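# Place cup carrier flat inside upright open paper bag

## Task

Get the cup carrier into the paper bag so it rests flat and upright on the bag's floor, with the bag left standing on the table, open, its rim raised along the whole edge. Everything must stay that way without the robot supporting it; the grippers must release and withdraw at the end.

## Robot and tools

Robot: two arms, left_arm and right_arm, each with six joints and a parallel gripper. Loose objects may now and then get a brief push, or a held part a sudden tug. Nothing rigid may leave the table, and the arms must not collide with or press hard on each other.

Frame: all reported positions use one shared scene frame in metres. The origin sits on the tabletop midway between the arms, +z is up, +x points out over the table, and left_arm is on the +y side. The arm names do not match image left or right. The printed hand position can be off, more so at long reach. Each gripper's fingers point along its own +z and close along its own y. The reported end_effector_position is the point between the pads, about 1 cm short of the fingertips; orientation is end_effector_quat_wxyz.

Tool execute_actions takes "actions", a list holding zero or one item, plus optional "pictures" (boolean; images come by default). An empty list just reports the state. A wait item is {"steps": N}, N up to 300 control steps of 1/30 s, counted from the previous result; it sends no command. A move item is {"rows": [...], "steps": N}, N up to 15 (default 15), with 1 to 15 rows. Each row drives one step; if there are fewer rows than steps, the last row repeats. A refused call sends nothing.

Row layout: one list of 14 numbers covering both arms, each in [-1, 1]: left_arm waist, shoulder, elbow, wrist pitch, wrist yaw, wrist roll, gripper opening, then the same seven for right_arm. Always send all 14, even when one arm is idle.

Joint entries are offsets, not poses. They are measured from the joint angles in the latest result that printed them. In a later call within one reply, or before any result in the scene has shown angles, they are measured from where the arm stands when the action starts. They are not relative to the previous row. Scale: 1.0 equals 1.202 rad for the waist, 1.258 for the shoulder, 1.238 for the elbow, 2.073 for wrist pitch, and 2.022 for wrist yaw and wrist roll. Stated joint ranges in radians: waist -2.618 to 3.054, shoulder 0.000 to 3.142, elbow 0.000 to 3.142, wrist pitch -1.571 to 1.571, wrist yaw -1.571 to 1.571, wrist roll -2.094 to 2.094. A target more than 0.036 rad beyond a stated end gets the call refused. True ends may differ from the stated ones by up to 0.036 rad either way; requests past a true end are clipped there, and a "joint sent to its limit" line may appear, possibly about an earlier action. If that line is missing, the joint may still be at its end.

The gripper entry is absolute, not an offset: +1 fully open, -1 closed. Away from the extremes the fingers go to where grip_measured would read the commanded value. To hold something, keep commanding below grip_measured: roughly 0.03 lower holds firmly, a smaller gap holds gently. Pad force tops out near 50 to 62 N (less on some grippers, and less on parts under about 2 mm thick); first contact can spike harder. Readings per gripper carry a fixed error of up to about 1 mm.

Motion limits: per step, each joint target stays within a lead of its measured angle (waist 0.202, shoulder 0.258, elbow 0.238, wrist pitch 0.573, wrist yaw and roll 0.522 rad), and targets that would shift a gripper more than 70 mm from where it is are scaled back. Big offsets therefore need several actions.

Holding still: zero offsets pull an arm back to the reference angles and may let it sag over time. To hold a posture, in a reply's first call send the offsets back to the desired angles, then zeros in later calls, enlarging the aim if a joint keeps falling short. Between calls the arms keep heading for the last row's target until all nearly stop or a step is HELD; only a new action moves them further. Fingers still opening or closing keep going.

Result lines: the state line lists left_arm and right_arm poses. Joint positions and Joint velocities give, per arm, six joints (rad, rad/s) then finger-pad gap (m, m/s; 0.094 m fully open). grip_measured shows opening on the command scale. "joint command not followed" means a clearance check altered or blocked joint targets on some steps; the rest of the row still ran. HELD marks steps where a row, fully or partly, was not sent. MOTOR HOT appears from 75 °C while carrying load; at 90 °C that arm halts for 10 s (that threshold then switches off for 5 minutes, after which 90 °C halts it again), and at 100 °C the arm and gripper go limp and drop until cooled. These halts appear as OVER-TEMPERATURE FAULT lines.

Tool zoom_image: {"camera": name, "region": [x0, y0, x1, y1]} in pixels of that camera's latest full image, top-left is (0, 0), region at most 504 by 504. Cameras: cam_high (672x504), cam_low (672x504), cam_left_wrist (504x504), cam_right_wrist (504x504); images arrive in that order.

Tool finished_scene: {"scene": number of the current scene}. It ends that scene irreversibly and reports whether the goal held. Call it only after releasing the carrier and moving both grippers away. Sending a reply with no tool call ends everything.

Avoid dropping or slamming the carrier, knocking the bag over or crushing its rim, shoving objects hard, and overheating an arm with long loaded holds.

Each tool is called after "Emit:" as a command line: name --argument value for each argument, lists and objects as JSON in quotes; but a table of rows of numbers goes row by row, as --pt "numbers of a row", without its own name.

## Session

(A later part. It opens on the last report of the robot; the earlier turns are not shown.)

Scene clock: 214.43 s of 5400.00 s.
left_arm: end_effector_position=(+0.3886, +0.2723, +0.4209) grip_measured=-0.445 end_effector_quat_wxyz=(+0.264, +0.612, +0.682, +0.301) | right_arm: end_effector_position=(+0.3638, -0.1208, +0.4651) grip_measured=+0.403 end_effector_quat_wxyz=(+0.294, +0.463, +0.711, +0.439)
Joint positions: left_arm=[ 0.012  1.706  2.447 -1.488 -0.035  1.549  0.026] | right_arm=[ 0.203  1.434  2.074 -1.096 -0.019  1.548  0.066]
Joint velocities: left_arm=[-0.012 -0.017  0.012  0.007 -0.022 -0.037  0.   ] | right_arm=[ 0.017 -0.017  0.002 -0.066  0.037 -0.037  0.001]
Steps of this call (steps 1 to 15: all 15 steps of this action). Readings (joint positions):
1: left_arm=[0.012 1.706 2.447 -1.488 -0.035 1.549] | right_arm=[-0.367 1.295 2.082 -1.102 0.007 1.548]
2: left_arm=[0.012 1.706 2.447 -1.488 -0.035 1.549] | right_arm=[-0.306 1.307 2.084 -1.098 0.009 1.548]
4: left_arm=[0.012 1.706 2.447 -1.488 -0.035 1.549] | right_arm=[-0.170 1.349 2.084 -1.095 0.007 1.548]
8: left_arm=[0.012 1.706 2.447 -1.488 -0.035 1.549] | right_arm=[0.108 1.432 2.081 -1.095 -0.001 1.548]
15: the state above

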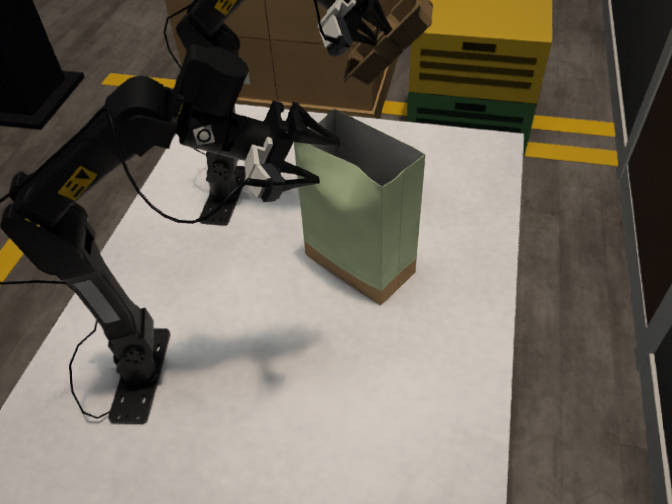

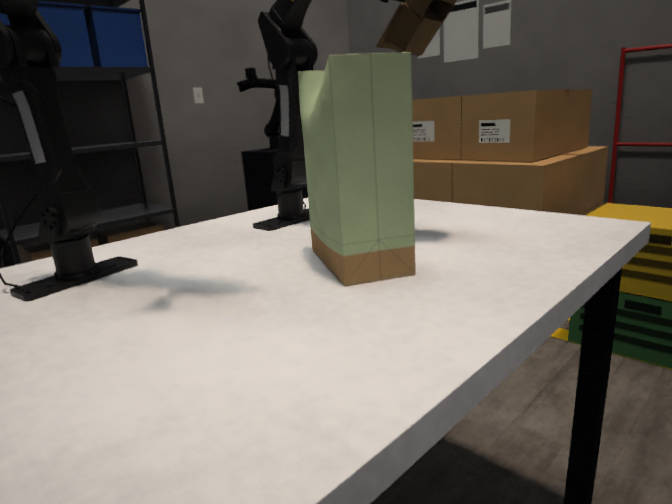

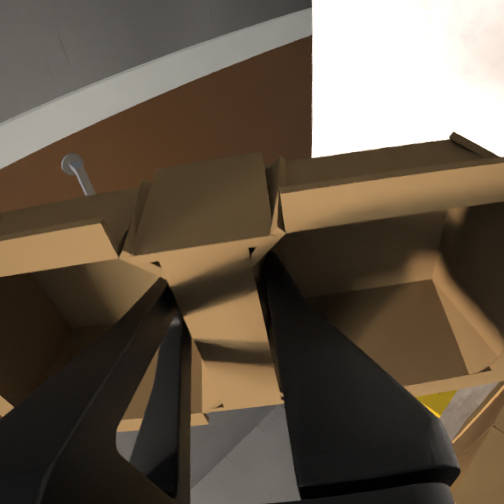

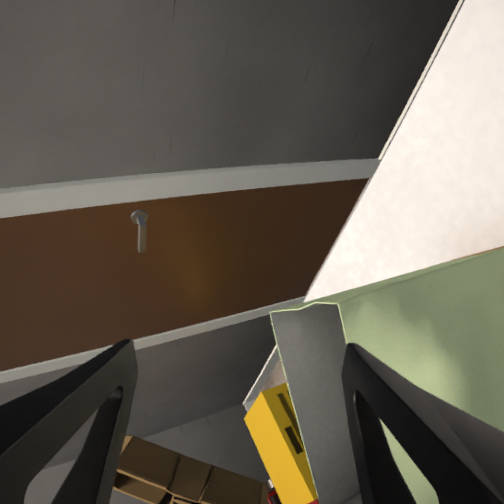

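Emit:
execute_actions --actions '[{"rows":[[0,0,0,0,0,0,-0.5,0.1,0.03,0,-0.02,0,0,0.4],[0,0,0,0,0,0,-0.5,0.15,0.05,0,-0.02,0,0,0.4],[0,0,0,0,0,0,-0.5,0.2,0.07,0,-0.02,0,0,0.4],[0,0,0,0,0,0,-0.5,0.25,0.09,0,-0.02,0,0,0.4],[0,0,0,0,0,0,-0.5,0.285,0.11,0,-0.02,0,0,0.4],[0,0,0,0,0,0,-0.5,0.285,0.13,0,-0.02,0,0,0.4],[0,0,0,0,0,0,-0.5,0.285,0.15,0,-0.02,0,0,0.4],[0,0,0,0,0,0,-0.5,0.285,0.17,0,-0.02,0,0,0.4],[0,0,0,0,0,0,-0.5,0.285,0.19,0,-0.02,0,0,0.4],[0,0,0,0,0,0,-0.5,0.285,0.2,0,-0.02,0,0,0.4]]}]' --pictures false

Emit:
execute_actions --actions '[{"steps":15}]'

Emit:
zoom_image --camera "cam_high" --region '[240,30,460,250]'

Scene clock: 226.47 s of 5400.00 s.
left_arm: end_effector_position=(+0.3886, +0.2723, +0.4209) grip_measured=-0.445 end_effector_quat_wxyz=(+0.264, +0.612, +0.682, +0.301) | right_arm: end_effector_position=(+0.3541, +0.0384, +0.3465) grip_measured=+0.403 end_effector_quat_wxyz=(+0.153, +0.363, +0.847, +0.358)
Joint positions: left_arm=[ 0.012  1.706  2.447 -1.488 -0.035  1.549  0.026] | right_arm=[ 0.547  1.717  2.065 -1.12  -0.025  1.548  0.066]
Joint velocities: left_arm=[ 0.017 -0.007 -0.007  0.037  0.022  0.037 -0.   ] | right_arm=[ 0.002  0.002 -0.032 -0.183 -0.007  0.022  0.001]
Steps of this call (steps 1 to 15: the robot went on to your last target; steps 16 to 90: nothing new was sent; then 8.53 s passed at rest; steps 91 to 105: all 15 steps of this action). Readings (joint positions):
91: left_arm=[0.012 1.706 2.447 -1.488 -0.035 1.549] | right_arm=[0.220 1.435 2.074 -1.098 -0.010 1.548]
92: left_arm=[0.012 1.706 2.447 -1.488 -0.035 1.549] | right_arm=[0.260 1.440 2.074 -1.101 -0.003 1.548]
94: left_arm=[0.012 1.706 2.447 -1.488 -0.035 1.549] | right_arm=[0.380 1.465 2.074 -1.101 -0.004 1.548]
98: left_arm=[0.012 1.706 2.447 -1.488 -0.035 1.549] | right_arm=[0.538 1.577 2.074 -1.103 -0.022 1.548]
105: the state above

Scene clock: 226.97 s of 5400.00 s.
left_arm: end_effector_position=(+0.3886, +0.2723, +0.4209) grip_measured=-0.445 end_effector_quat_wxyz=(+0.264, +0.612, +0.682, +0.301) | right_arm: end_effector_position=(+0.3521, +0.0366, +0.3498) grip_measured=+0.403 end_effector_quat_wxyz=(+0.154, +0.363, +0.846, +0.360)
Joint positions: left_arm=[ 0.012  1.706  2.447 -1.488 -0.035  1.549  0.026] | right_arm=[ 0.547  1.708  2.065 -1.124 -0.025  1.548  0.066]
Joint velocities: left_arm=[-0.002  0.002 -0.012  0.007 -0.007 -0.007 -0.001] | right_arm=[ 0.017 -0.012  0.002  0.066 -0.095  0.022 -0.   ]
Steps of this call (steps 1 to 15: the robot went on to your last target). Readings (joint positions):
1: left_arm=[0.012 1.706 2.447 -1.488 -0.035 1.549] | right_arm=[0.547 1.717 2.065 -1.124 -0.025 1.548]
2: left_arm=[0.012 1.706 2.447 -1.488 -0.035 1.549] | right_arm=[0.547 1.714 2.065 -1.124 -0.025 1.548]
4: left_arm=[0.012 1.706 2.447 -1.488 -0.035 1.549] | right_arm=[0.547 1.709 2.065 -1.124 -0.025 1.548]
8: left_arm=[0.012 1.706 2.447 -1.488 -0.035 1.549] | right_arm=[0.547 1.708 2.065 -1.124 -0.025 1.548]
15: the state above
All arms were judged still, so your last target was given up. Only a new action makes them travel on or press farther. Fingers that are still opening or closing keep moving.

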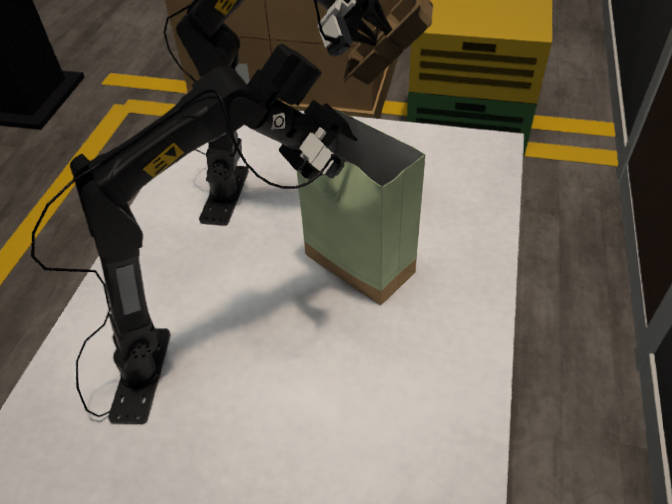

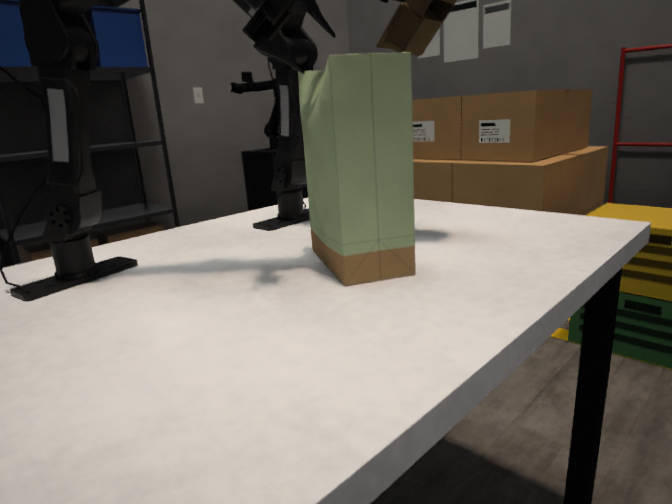

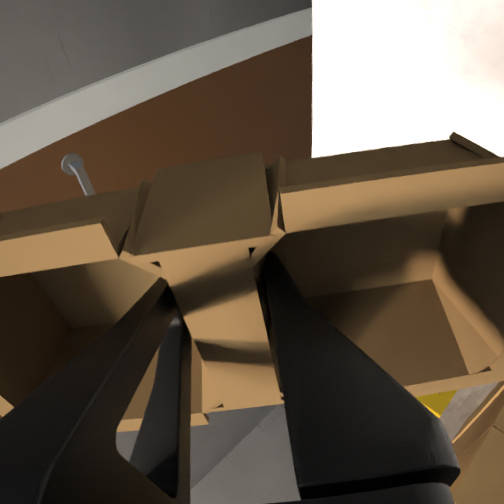

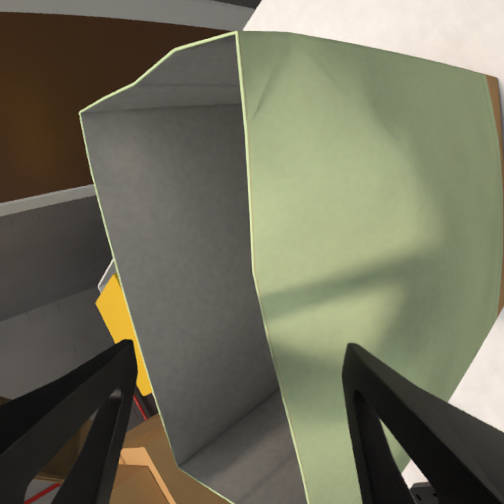

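Region (240, 30, 460, 250) of cam_high's 672x504 image, scaled by 2.291, with more detail than that image has.

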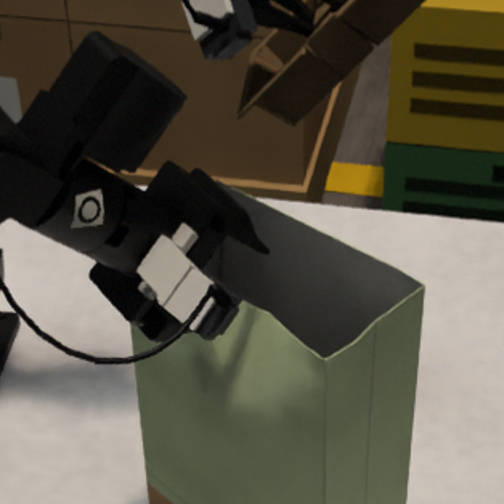

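Emit:
execute_actions --actions '[{"rows":[[0,0,0,0,0,0,-0.5,-0.045,0,0,0.01,0,0,0.4],[0,0,0,0,0,0,-0.5,-0.045,0,0,0.02,0,0,0.4],[0,0,0,0,0,0,-0.5,-0.045,0,-0.02,0.03,0,0,0.4],[0,0,0,0,0,0,-0.5,-0.045,0,-0.04,0.04,0,0,0.4],[0,0,0,0,0,0,-0.5,-0.045,0,-0.06,0.05,0,0,0.4],[0,0,0,0,0,0,-0.5,-0.045,0,-0.08,0.06,0,0,0.4],[0,0,0,0,0,0,-0.5,-0.045,0,-0.1,0.07,0,0,0.4],[0,0,0,0,0,0,-0.5,-0.045,0,-0.12,0.08,0,0,0.4],[0,0,0,0,0,0,-0.5,-0.045,0,-0.14,0.087,0,0,0.4],[0,0,0,0,0,0,-0.5,-0.045,0,-0.16,0.087,0,0,0.4],[0,0,0,0,0,0,-0.5,-0.045,0,-0.18,0.087,0,0,0.4],[0,0,0,0,0,0,-0.5,-0.045,0,-0.195,0.087,0,0,0.4]]}]' --pictures false

Emit:
execute_actions --actions '[{"steps":15}]'

Scene clock: 244.57 s of 5400.00 s.
left_arm: end_effector_position=(+0.3886, +0.2723, +0.4209) grip_measured=-0.445 end_effector_quat_wxyz=(+0.264, +0.612, +0.682, +0.301) | right_arm: end_effector_position=(+0.3763, +0.0282, +0.2827) grip_measured=+0.403 end_effector_quat_wxyz=(+0.144, +0.391, +0.851, +0.321)
Joint positions: left_arm=[ 0.012  1.706  2.447 -1.488 -0.035  1.549  0.026] | right_arm=[ 0.497  1.711  1.834 -0.974 -0.028  1.548  0.066]
Joint velocities: left_arm=[ 0.017 -0.002 -0.012  0.037 -0.022 -0.051  0.   ] | right_arm=[-0.002  0.002 -0.125  0.081  0.022 -0.022 -0.   ]
Steps of this call (steps 1 to 90: nothing new was sent; then 14.10 s passed at rest; steps 91 to 105: all 15 steps of this action). Readings (joint positions):
91: left_arm=[0.012 1.706 2.447 -1.488 -0.035 1.549] | right_arm=[0.542 1.708 2.065 -1.123 -0.027 1.548]
92: left_arm=[0.012 1.706 2.447 -1.488 -0.035 1.549] | right_arm=[0.533 1.708 2.065 -1.119 -0.029 1.548]
94: left_arm=[0.012 1.706 2.447 -1.488 -0.035 1.549] | right_arm=[0.511 1.708 2.060 -1.098 -0.029 1.548]
98: left_arm=[0.012 1.706 2.447 -1.488 -0.035 1.549] | right_arm=[0.497 1.708 1.984 -1.026 -0.028 1.548]
105: the state above

Scene clock: 245.07 s of 5400.00 s.
left_arm: end_effector_position=(+0.3886, +0.2723, +0.4209) grip_measured=-0.445 end_effector_quat_wxyz=(+0.264, +0.612, +0.682, +0.301) | right_arm: end_effector_position=(+0.3793, +0.0307, +0.2853) grip_measured=+0.403 end_effector_quat_wxyz=(+0.148, +0.389, +0.847, +0.330)
Joint positions: left_arm=[ 0.012  1.706  2.447 -1.488 -0.035  1.549  0.026] | right_arm=[ 0.497  1.711  1.832 -0.952 -0.028  1.548  0.066]
Joint velocities: left_arm=[-0.002 -0.002  0.022  0.037  0.022  0.022 -0.001] | right_arm=[ 0.002 -0.002 -0.027  0.007 -0.037  0.022  0.   ]
Steps of this call (steps 1 to 15: the robot went on to your last target). Readings (joint positions):
1: left_arm=[0.012 1.706 2.447 -1.488 -0.035 1.549] | right_arm=[0.497 1.711 1.832 -0.972 -0.028 1.548]
2: left_arm=[0.012 1.706 2.447 -1.488 -0.035 1.549] | right_arm=[0.497 1.711 1.832 -0.968 -0.028 1.548]
4: left_arm=[0.012 1.706 2.447 -1.488 -0.035 1.549] | right_arm=[0.497 1.711 1.832 -0.960 -0.028 1.548]
8: left_arm=[0.012 1.706 2.447 -1.488 -0.035 1.549] | right_arm=[0.497 1.711 1.832 -0.954 -0.028 1.548]
15: the state above

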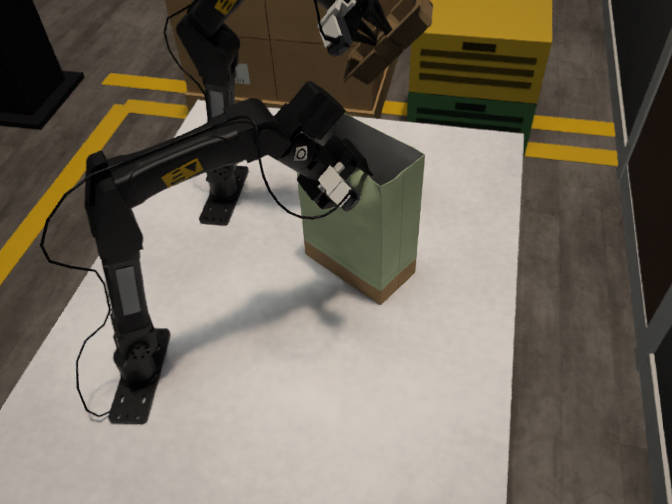

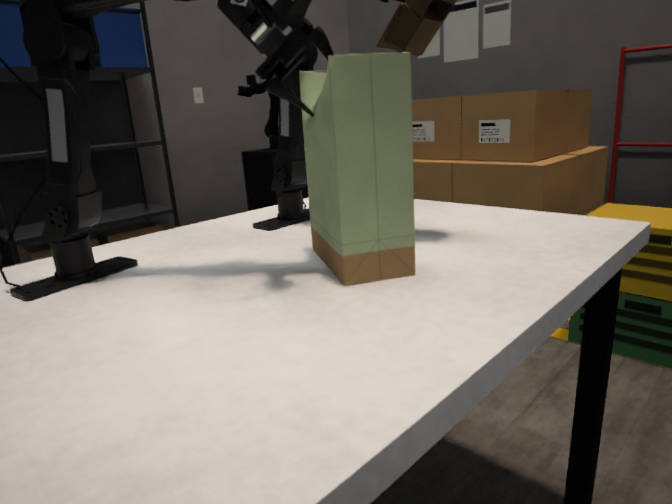

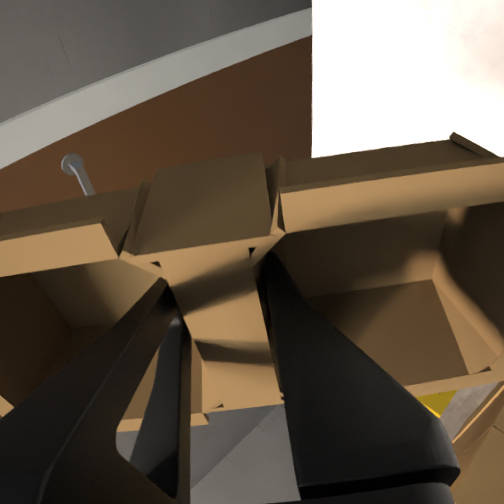

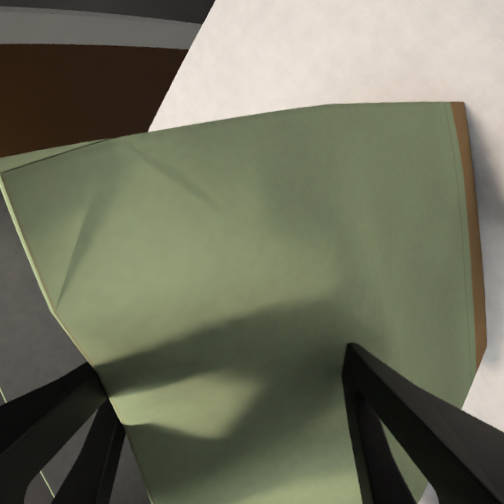

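Emit:
execute_actions --actions '[{"rows":[[0,0,0,0,0,0,-0.5,0,0,0,0.03,0,0,0.2],[0,0,0,0,0,0,-0.5,0,0,0,0.03,0,0,0.1],[0,0,0,0,0,0,-0.5,0,0,0,0.03,0,0,0],[0,0,0,0,0,0,-0.5,0,0,0,0.03,0,0,-0.1],[0,0,0,0,0,0,-0.5,0,0,0,0.03,0,0,-0.2],[0,0,0,0,0,0,-0.5,0,0,0,0.03,0,0,-0.3],[0,0,0,0,0,0,-0.5,0,0,0,0.03,0,0,-0.4],[0,0,0,0,0,0,-0.5,0,0,0,0.03,0,0,-0.5],[0,0,0,0,0,0,-0.5,0,0,0,0.03,0,0,-0.6],[0,0,0,0,0,0,-0.5,0,0,0,0.03,0,0,-0.7]]}]'

Emit:
zoom_image --camera "cam_high" --region '[270,90,450,270]'

Scene clock: 257.00 s of 5400.00 s.
left_arm: end_effector_position=(+0.3886, +0.2723, +0.4209) grip_measured=-0.445 end_effector_quat_wxyz=(+0.264, +0.612, +0.682, +0.301) | right_arm: end_effector_position=(+0.3872, +0.0370, +0.2950) grip_measured=-0.697 end_effector_quat_wxyz=(+0.160, +0.384, +0.838, +0.353)
Joint positions: left_arm=[ 0.012  1.706  2.447 -1.488 -0.035  1.549  0.026] | right_arm=[ 0.497  1.711  1.832 -0.896 -0.028  1.548  0.014]
Joint velocities: left_arm=[ 0.012 -0.007 -0.002 -0.007 -0.022  0.007 -0.001] | right_arm=[ 0.007 -0.012  0.017 -0.007  0.007  0.022  0.001]
Steps of this call (steps 1 to 15: the robot went on to your last target; steps 16 to 90: nothing new was sent; then 8.43 s passed at rest; steps 91 to 105: all 15 steps of this action). Readings (joint positions):
91: left_arm=[0.012 1.706 2.447 -1.488 -0.035 1.549] | right_arm=[0.497 1.711 1.832 -0.947 -0.028 1.548]
92: left_arm=[0.012 1.706 2.447 -1.488 -0.035 1.549] | right_arm=[0.497 1.711 1.832 -0.938 -0.028 1.548]
94: left_arm=[0.012 1.706 2.447 -1.488 -0.035 1.549] | right_arm=[0.497 1.711 1.832 -0.921 -0.028 1.548]
98: left_arm=[0.012 1.706 2.447 -1.488 -0.035 1.549] | right_arm=[0.497 1.711 1.832 -0.905 -0.028 1.548]
105: the state above

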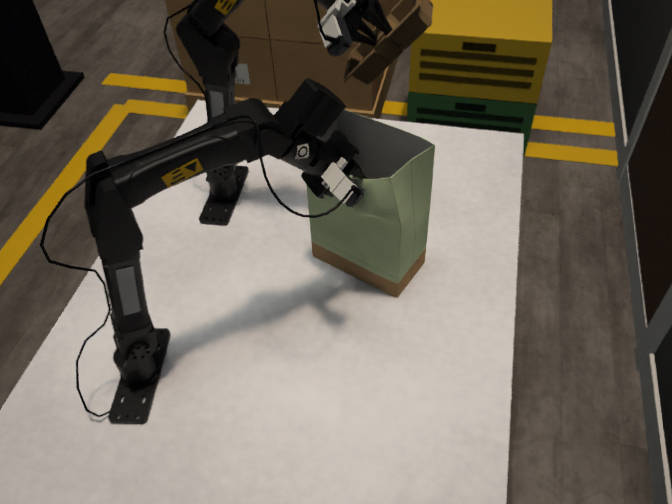

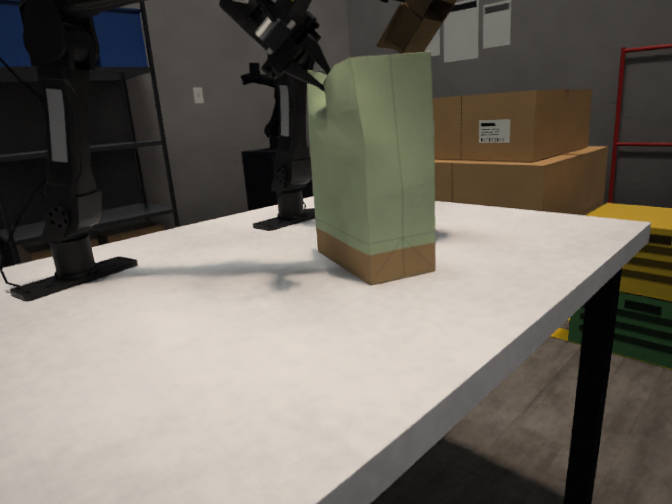

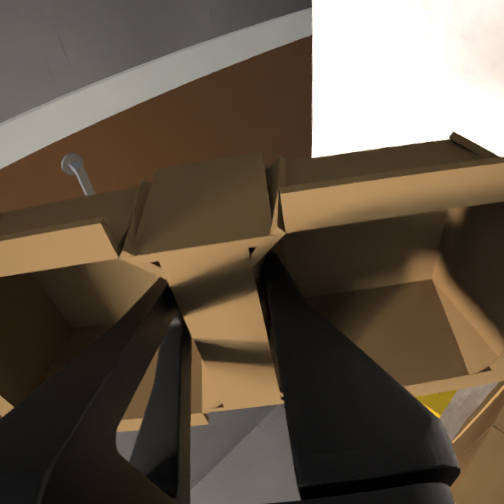

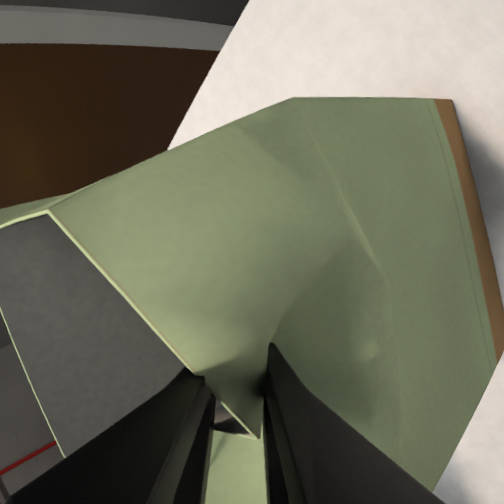

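Region (270, 90, 450, 270) of cam_high's 672x504 image, scaled by 2.800, with more detail than that image has.

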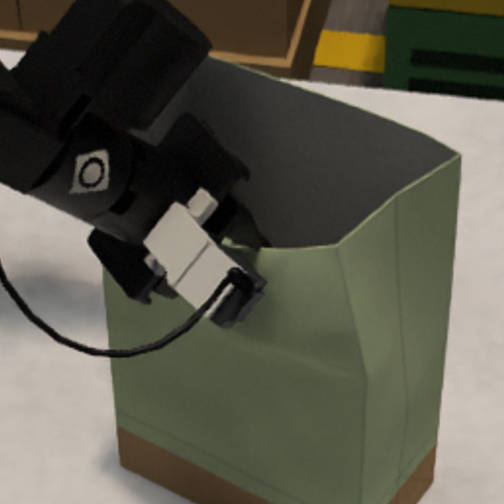

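Emit:
execute_actions --actions '[]'

Scene clock: 281.03 s of 5400.00 s.
left_arm: end_effector_position=(+0.3886, +0.2723, +0.4209) grip_measured=-0.445 end_effector_quat_wxyz=(+0.264, +0.612, +0.682, +0.301) | right_arm: end_effector_position=(+0.3873, +0.0371, +0.2951) grip_measured=-0.697 end_effector_quat_wxyz=(+0.160, +0.384, +0.838, +0.353)
Joint positions: left_arm=[ 0.012  1.706  2.447 -1.488 -0.035  1.549  0.026] | right_arm=[ 0.497  1.711  1.832 -0.895 -0.028  1.548  0.014]
Joint velocities: left_arm=[-0.017 -0.002  0.007 -0.095  0.051 -0.022  0.   ] | right_arm=[-0.007  0.002 -0.002 -0.022  0.022  0.066 -0.001]
Steps of this call (steps 1 to 15: the robot went on to your last target; steps 16 to 90: nothing new was sent; then 21.03 s passed at rest). Readings (joint positions):
1: left_arm=[0.012 1.706 2.447 -1.488 -0.035 1.549] | right_arm=[0.497 1.711 1.832 -0.896 -0.028 1.548]
2: left_arm=[0.012 1.706 2.447 -1.488 -0.035 1.549] | right_arm=[0.497 1.711 1.832 -0.896 -0.028 1.548]
4: left_arm=[0.012 1.706 2.447 -1.488 -0.035 1.549] | right_arm=[0.497 1.711 1.832 -0.895 -0.028 1.548]
8: left_arm=[0.012 1.706 2.447 -1.488 -0.035 1.549] | right_arm=[0.497 1.711 1.832 -0.895 -0.028 1.548]
90: the state above
All arms were judged still, so your last target was given up. Only a new action makes them travel on or press farther. Fingers that are still opening or closing keep moving.

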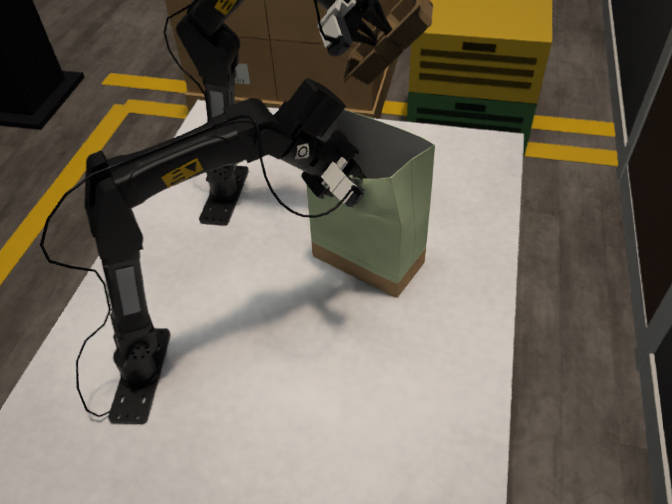

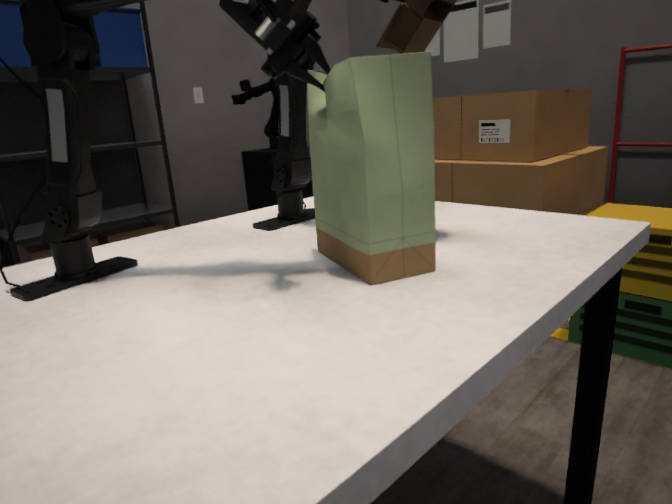

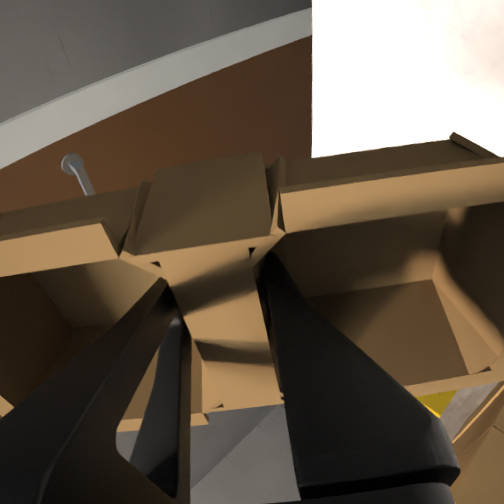

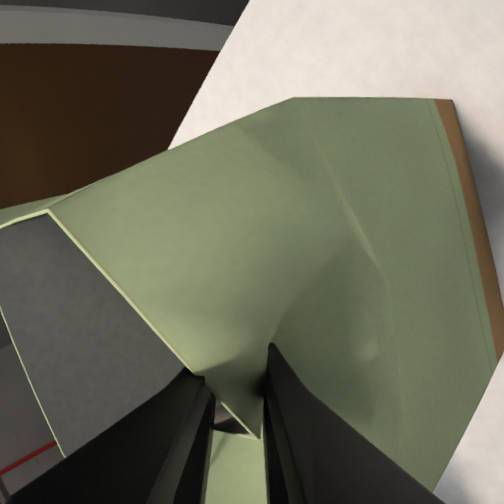

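Emit:
execute_actions --actions '[{"rows":[[0,0,0,0,0,0,-0.5,0,0,0,0,0,0,-1]],"steps":15}]' --pictures false

Emit:
execute_actions --actions '[{"rows":[[0,0,0,0,0,0,-0.5,0,-0.01,0,-0.02,0,0,-1],[0,0,0,0,0,0,-0.5,0,-0.02,0,-0.03,0,0,-1],[0,0,0,0,0,0,-0.5,0,-0.025,0,-0.04,0,0,-1],[0,0,0,0,0,0,-0.5,0,-0.03,0,-0.05,0,0,-1],[0,0,0,0,0,0,-0.5,0,-0.04,0,-0.06,0,0,-1],[0,0,0,0,0,0,-0.5,0,-0.045,0,-0.07,0,0,-1],[0,0,0,0,0,0,-0.5,0,-0.05,0,-0.08,0,0,-1],[0,0,0,0,0,0,-0.5,0,-0.055,0,-0.09,0,0,-1],[0,0,0,0,0,0,-0.5,0,-0.06,0,-0.1,0,0,-1]],"steps":15}]' --pictures false

Emit:
execute_actions --actions '[{"steps":15}]'

Scene clock: 299.83 s of 5400.00 s.
left_arm: end_effector_position=(+0.3886, +0.2723, +0.4209) grip_measured=-0.445 end_effector_quat_wxyz=(+0.264, +0.612, +0.682, +0.301) | right_arm: end_effector_position=(+0.3873, +0.0375, +0.2954) grip_measured=-0.989 end_effector_quat_wxyz=(+0.159, +0.384, +0.838, +0.354)
Joint positions: left_arm=[ 0.012  1.706  2.447 -1.488 -0.035  1.549  0.026] | right_arm=[ 0.497  1.711  1.832 -0.894 -0.03   1.549  0.001]
Joint velocities: left_arm=[-0.017 -0.002 -0.037  0.066  0.022  0.037 -0.   ] | right_arm=[ 0.002  0.007 -0.007 -0.051 -0.007 -0.037 -0.   ]
Steps of this call (steps 1 to 90: nothing new was sent; then 15.30 s passed at rest; steps 91 to 105: all 15 steps of this action). Readings (joint positions):
91: left_arm=[0.012 1.706 2.447 -1.488 -0.035 1.549] | right_arm=[0.497 1.711 1.832 -0.895 -0.028 1.548]
92: left_arm=[0.012 1.706 2.447 -1.488 -0.035 1.549] | right_arm=[0.497 1.711 1.832 -0.895 -0.029 1.549]
94: left_arm=[0.012 1.706 2.447 -1.488 -0.035 1.549] | right_arm=[0.497 1.711 1.832 -0.895 -0.029 1.549]
98: left_arm=[0.012 1.706 2.447 -1.488 -0.035 1.549] | right_arm=[0.497 1.711 1.832 -0.894 -0.030 1.549]
105: the state above

Scene clock: 300.33 s of 5400.00 s.
left_arm: end_effector_position=(+0.3886, +0.2723, +0.4209) grip_measured=-0.445 end_effector_quat_wxyz=(+0.264, +0.612, +0.682, +0.301) | right_arm: end_effector_position=(+0.3558, +0.0123, +0.2943) grip_measured=-0.989 end_effector_quat_wxyz=(+0.138, +0.392, +0.854, +0.312)
Joint positions: left_arm=[ 0.012  1.706  2.447 -1.488 -0.035  1.549  0.026] | right_arm=[ 0.497  1.65   1.832 -1.056 -0.03   1.549  0.001]
Joint velocities: left_arm=[-0.012  0.002 -0.002 -0.007 -0.051 -0.007 -0.001] | right_arm=[ 0.012 -0.012 -0.007 -0.095 -0.037 -0.037 -0.001]
Steps of this call (steps 1 to 15: all 15 steps of this action). Readings (joint positions):
1: left_arm=[0.012 1.706 2.447 -1.488 -0.035 1.549] | right_arm=[0.497 1.711 1.832 -0.896 -0.030 1.549]
2: left_arm=[0.012 1.706 2.447 -1.488 -0.035 1.549] | right_arm=[0.497 1.711 1.832 -0.901 -0.030 1.549]
4: left_arm=[0.012 1.706 2.447 -1.488 -0.035 1.549] | right_arm=[0.497 1.709 1.832 -0.918 -0.030 1.549]
8: left_arm=[0.012 1.706 2.447 -1.488 -0.035 1.549] | right_arm=[0.497 1.686 1.832 -0.981 -0.030 1.549]
15: the state above

Scene clock: 300.83 s of 5400.00 s.
left_arm: end_effector_position=(+0.3886, +0.2723, +0.4209) grip_measured=-0.445 end_effector_quat_wxyz=(+0.264, +0.612, +0.682, +0.301) | right_arm: end_effector_position=(+0.3546, +0.0113, +0.2931) grip_measured=-0.989 end_effector_quat_wxyz=(+0.136, +0.393, +0.855, +0.309)
Joint positions: left_arm=[ 0.012  1.706  2.447 -1.488 -0.035  1.549  0.026] | right_arm=[ 0.497  1.65   1.832 -1.064 -0.03   1.549  0.001]
Joint velocities: left_arm=[-0.012  0.007  0.002 -0.022  0.066 -0.022  0.   ] | right_arm=[ 0.002 -0.012 -0.012  0.007 -0.022  0.051 -0.   ]
Steps of this call (steps 1 to 15: the robot went on to your last target). Readings (joint positions):
1: left_arm=[0.012 1.706 2.447 -1.488 -0.035 1.549] | right_arm=[0.497 1.650 1.832 -1.059 -0.030 1.549]
2: left_arm=[0.012 1.706 2.447 -1.488 -0.035 1.549] | right_arm=[0.497 1.650 1.832 -1.061 -0.030 1.549]
4: left_arm=[0.012 1.706 2.447 -1.488 -0.035 1.549] | right_arm=[0.497 1.650 1.832 -1.063 -0.030 1.549]
8: left_arm=[0.012 1.706 2.447 -1.488 -0.035 1.549] | right_arm=[0.497 1.650 1.832 -1.064 -0.030 1.549]
15: the state above
All arms were judged still, so your last target was given up. Only a new action makes them travel on or press farther. Fingers that are still opening or closing keep moving.

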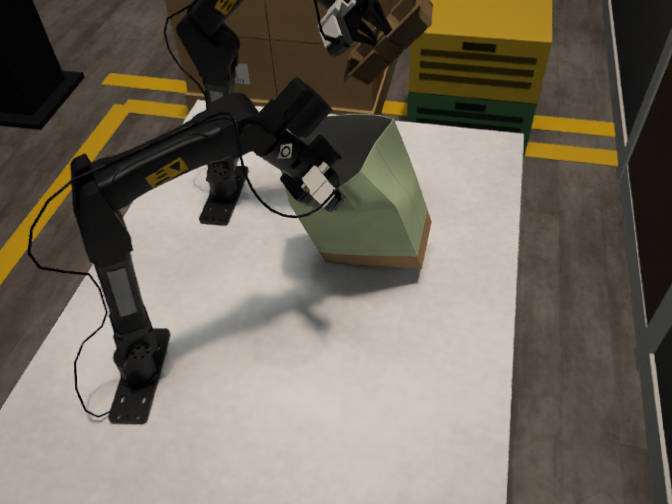

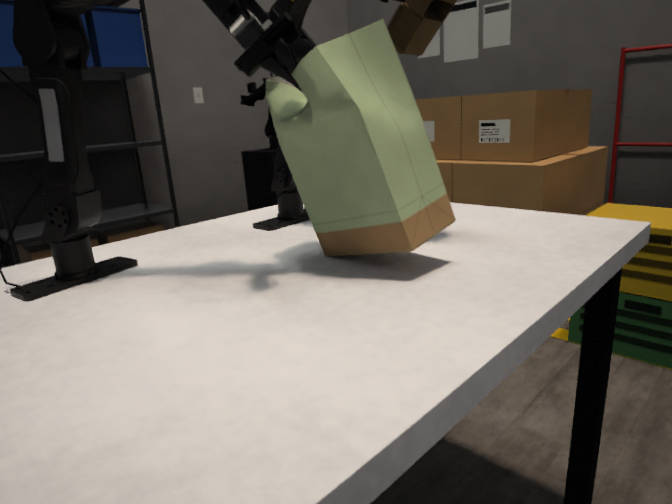

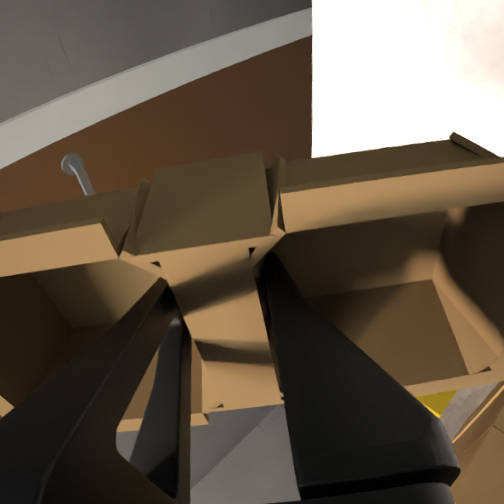

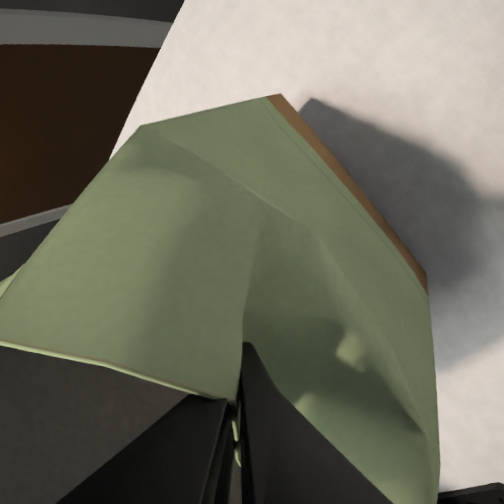

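Emit:
execute_actions --actions '[{"rows":[[0,0,0,0,0,0,-0.5,0,-0.01,-0.01,0.01,0,0,-1],[0,0,0,0,0,0,-0.5,0,-0.02,-0.015,0.015,0,0,-1],[0,0,0,0,0,0,-0.5,0,-0.03,-0.02,0.02,0,0,-1],[0,0,0,0,0,0,-0.5,0,-0.04,-0.025,0.025,0,0,-1],[0,0,0,0,0,0,-0.5,0,-0.05,-0.03,0.03,0,0,-1],[0,0,0,0,0,0,-0.5,0,-0.06,-0.04,0.035,0,0,-1],[0,0,0,0,0,0,-0.5,0,-0.07,-0.045,0.04,0,0,-1],[0,0,0,0,0,0,-0.5,0,-0.08,-0.05,0.045,0,0,-1],[0,0,0,0,0,0,-0.5,0,-0.09,-0.06,0.05,0,0,-1],[0,0,0,0,0,0,-0.5,0,-0.1,-0.065,0.055,0,0,-1]],"steps":15}]' --pictures false

Emit:
execute_actions --actions '[{"steps":20}]'

Scene clock: 310.43 s of 5400.00 s.
left_arm: end_effector_position=(+0.3886, +0.2723, +0.4209) grip_measured=-0.445 end_effector_quat_wxyz=(+0.264, +0.612, +0.682, +0.301) | right_arm: end_effector_position=(+0.3467, +0.0049, +0.3258) grip_measured=-0.989 end_effector_quat_wxyz=(+0.163, +0.382, +0.834, +0.362)
Joint positions: left_arm=[ 0.012  1.706  2.447 -1.488 -0.035  1.549  0.026] | right_arm=[ 0.497  1.542  1.768 -0.98  -0.03   1.549  0.001]
Joint velocities: left_arm=[-0.012 -0.007 -0.012 -0.066 -0.066  0.007 -0.001] | right_arm=[ 0.007 -0.056 -0.007  0.066 -0.007 -0.051  0.   ]
Steps of this call (steps 1 to 90: nothing new was sent; then 6.10 s passed at rest; steps 91 to 105: all 15 steps of this action). Readings (joint positions):
91: left_arm=[0.012 1.706 2.447 -1.488 -0.035 1.549] | right_arm=[0.497 1.650 1.832 -1.062 -0.030 1.549]
92: left_arm=[0.012 1.706 2.447 -1.488 -0.035 1.549] | right_arm=[0.497 1.650 1.832 -1.056 -0.030 1.549]
94: left_arm=[0.012 1.706 2.447 -1.488 -0.035 1.549] | right_arm=[0.497 1.645 1.827 -1.042 -0.030 1.549]
98: left_arm=[0.012 1.706 2.447 -1.488 -0.035 1.549] | right_arm=[0.497 1.605 1.792 -1.017 -0.030 1.549]
105: the state above

Scene clock: 311.10 s of 5400.00 s.
left_arm: end_effector_position=(+0.3886, +0.2723, +0.4209) grip_measured=-0.445 end_effector_quat_wxyz=(+0.264, +0.612, +0.682, +0.301) | right_arm: end_effector_position=(+0.3482, +0.0061, +0.3281) grip_measured=-0.989 end_effector_quat_wxyz=(+0.166, +0.381, +0.832, +0.367)
Joint positions: left_arm=[ 0.012  1.706  2.447 -1.488 -0.035  1.549  0.026] | right_arm=[ 0.497  1.542  1.768 -0.969 -0.03   1.549  0.001]
Joint velocities: left_arm=[ 0.002 -0.002  0.007  0.007 -0.007 -0.037 -0.   ] | right_arm=[-0.012  0.022 -0.007 -0.022  0.007 -0.095 -0.001]
Steps of this call (steps 1 to 20: the robot went on to your last target). Readings (joint positions):
1: left_arm=[0.012 1.706 2.447 -1.488 -0.035 1.549] | right_arm=[0.497 1.542 1.768 -0.977 -0.030 1.549]
2: left_arm=[0.012 1.706 2.447 -1.488 -0.035 1.549] | right_arm=[0.497 1.542 1.768 -0.975 -0.030 1.549]
4: left_arm=[0.012 1.706 2.447 -1.488 -0.035 1.549] | right_arm=[0.497 1.542 1.768 -0.973 -0.030 1.549]
8: left_arm=[0.012 1.706 2.447 -1.488 -0.035 1.549] | right_arm=[0.497 1.542 1.768 -0.969 -0.030 1.549]
20: the state above

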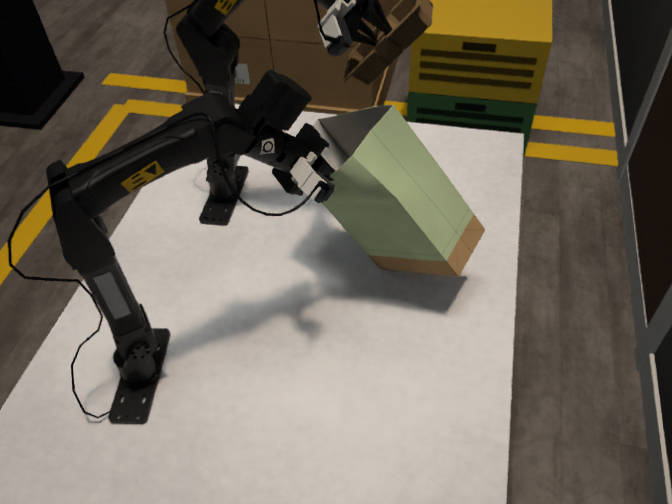

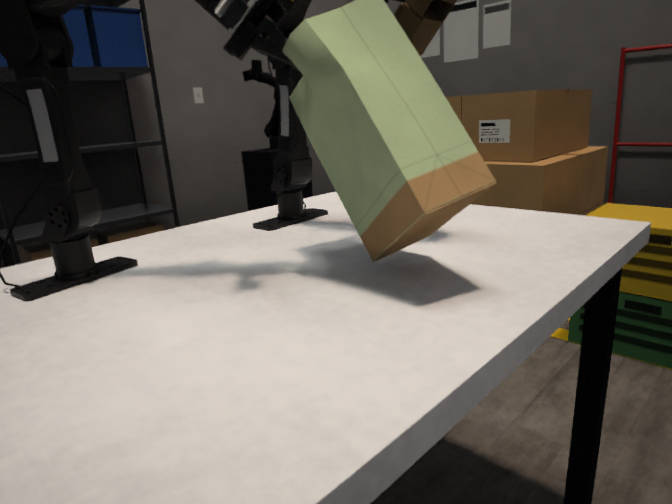

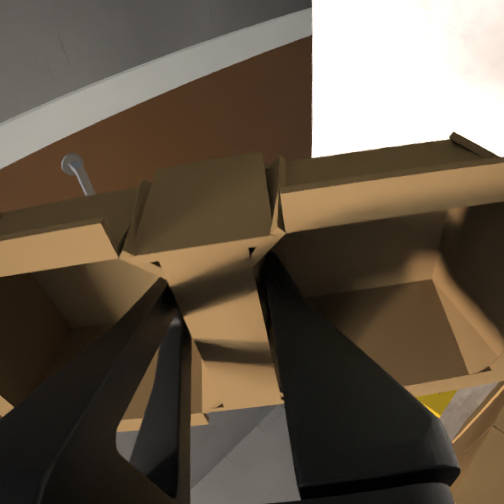

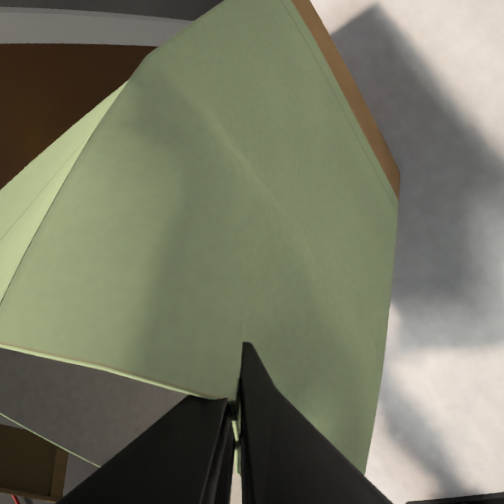

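Emit:
execute_actions --actions '[{"rows":[[0,0,0,0,0,0,-0.5,0,-0.01,0.01,-0.02,0,0,-1],[0,0,0,0,0,0,-0.5,0,-0.02,0.02,-0.04,0,0,-1],[0,0,0,0,0,0,-0.5,0,-0.03,0.03,-0.06,0,0,-1],[0,0,0,0,0,0,-0.5,0,-0.04,0.04,-0.08,0,0,-1],[0,0,0,0,0,0,-0.5,0,-0.05,0.05,-0.1,0,0,-1],[0,0,0,0,0,0,-0.5,0,-0.06,0.06,-0.12,0,0,-1],[0,0,0,0,0,0,-0.5,0,-0.07,0.07,-0.14,0,0,-1],[0,0,0,0,0,0,-0.5,0,-0.08,0.08,-0.16,0,0,-1],[0,0,0,0,0,0,-0.5,0,-0.08,0.09,-0.18,0,0,-1],[0,0,0,0,0,0,-0.5,0,-0.08,0.1,-0.2,0,0,-1],[0,0,0,0,0,0,-0.5,0,-0.08,0.1,-0.22,0,0,-1],[0,0,0,0,0,0,-0.5,0,-0.08,0.1,-0.24,0,0,-1]],"steps":15}]' --pictures false

Emit:
execute_actions --actions '[{"steps":20}]'

Scene clock: 332.60 s of 5400.00 s.
left_arm: end_effector_position=(+0.3886, +0.2723, +0.4209) grip_measured=-0.445 end_effector_quat_wxyz=(+0.264, +0.612, +0.682, +0.301) | right_arm: end_effector_position=(+0.2775, -0.0506, +0.3343) grip_measured=-0.989 end_effector_quat_wxyz=(+0.122, +0.398, +0.865, +0.281)
Joint positions: left_arm=[ 0.012  1.706  2.447 -1.488 -0.035  1.549  0.026] | right_arm=[ 0.497  1.445  1.87  -1.374 -0.03   1.549  0.001]
Joint velocities: left_arm=[ 0.002  0.002 -0.002 -0.081 -0.037  0.022 -0.001] | right_arm=[-0.007 -0.042 -0.002 -0.681 -0.066  0.051  0.001]
Steps of this call (steps 1 to 15: the robot went on to your last target; steps 16 to 440: nothing new was sent; then 6.33 s passed at rest; steps 441 to 455: all 15 steps of this action). Readings (joint positions):
441: left_arm=[0.012 1.706 2.447 -1.488 -0.035 1.549] | right_arm=[0.497 1.542 1.768 -0.971 -0.030 1.549]
442: left_arm=[0.012 1.706 2.447 -1.488 -0.035 1.549] | right_arm=[0.497 1.542 1.768 -0.980 -0.030 1.549]
444: left_arm=[0.012 1.706 2.447 -1.488 -0.035 1.549] | right_arm=[0.497 1.538 1.768 -1.017 -0.030 1.549]
448: left_arm=[0.012 1.706 2.447 -1.488 -0.035 1.549] | right_arm=[0.497 1.510 1.799 -1.145 -0.030 1.549]
455: the state above

Scene clock: 333.27 s of 5400.00 s.
left_arm: end_effector_position=(+0.3886, +0.2723, +0.4209) grip_measured=-0.445 end_effector_quat_wxyz=(+0.264, +0.612, +0.682, +0.301) | right_arm: end_effector_position=(+0.2656, -0.0602, +0.3244) grip_measured=-0.989 end_effector_quat_wxyz=(+0.107, +0.403, +0.874, +0.250)
Joint positions: left_arm=[ 0.012  1.706  2.447 -1.488 -0.035  1.549  0.026] | right_arm=[ 0.497  1.444  1.87  -1.447 -0.03   1.549  0.001]
Joint velocities: left_arm=[-0.002  0.007 -0.012 -0.066  0.037 -0.007 -0.   ] | right_arm=[ 0.002 -0.012 -0.007  0.007 -0.022 -0.037  0.001]
Steps of this call (steps 1 to 20: the robot went on to your last target). Readings (joint positions):
1: left_arm=[0.012 1.706 2.447 -1.488 -0.035 1.549] | right_arm=[0.497 1.444 1.870 -1.393 -0.030 1.549]
2: left_arm=[0.012 1.706 2.447 -1.488 -0.035 1.549] | right_arm=[0.497 1.444 1.870 -1.408 -0.030 1.549]
4: left_arm=[0.012 1.706 2.447 -1.488 -0.035 1.549] | right_arm=[0.497 1.444 1.870 -1.428 -0.030 1.549]
8: left_arm=[0.012 1.706 2.447 -1.488 -0.035 1.549] | right_arm=[0.497 1.444 1.870 -1.444 -0.030 1.549]
20: the state above

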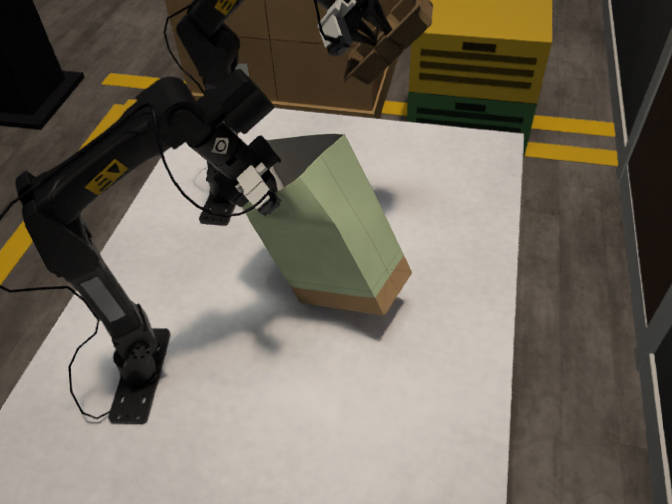

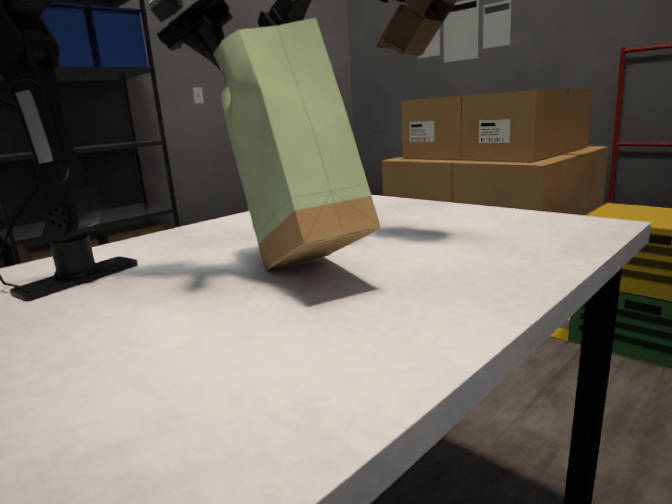

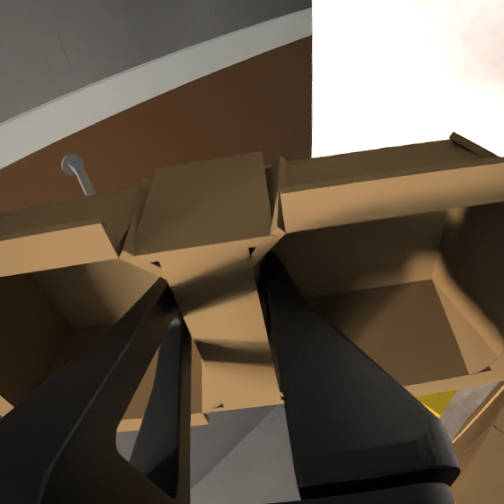

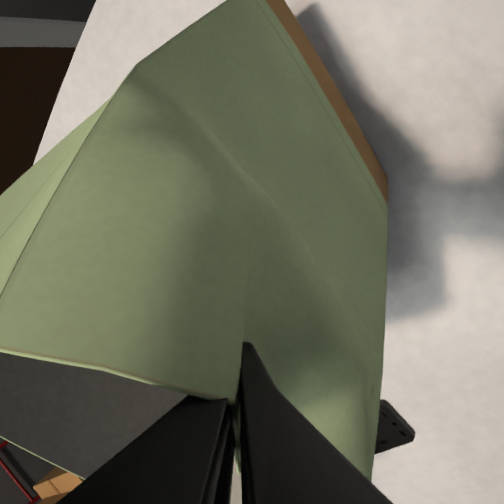

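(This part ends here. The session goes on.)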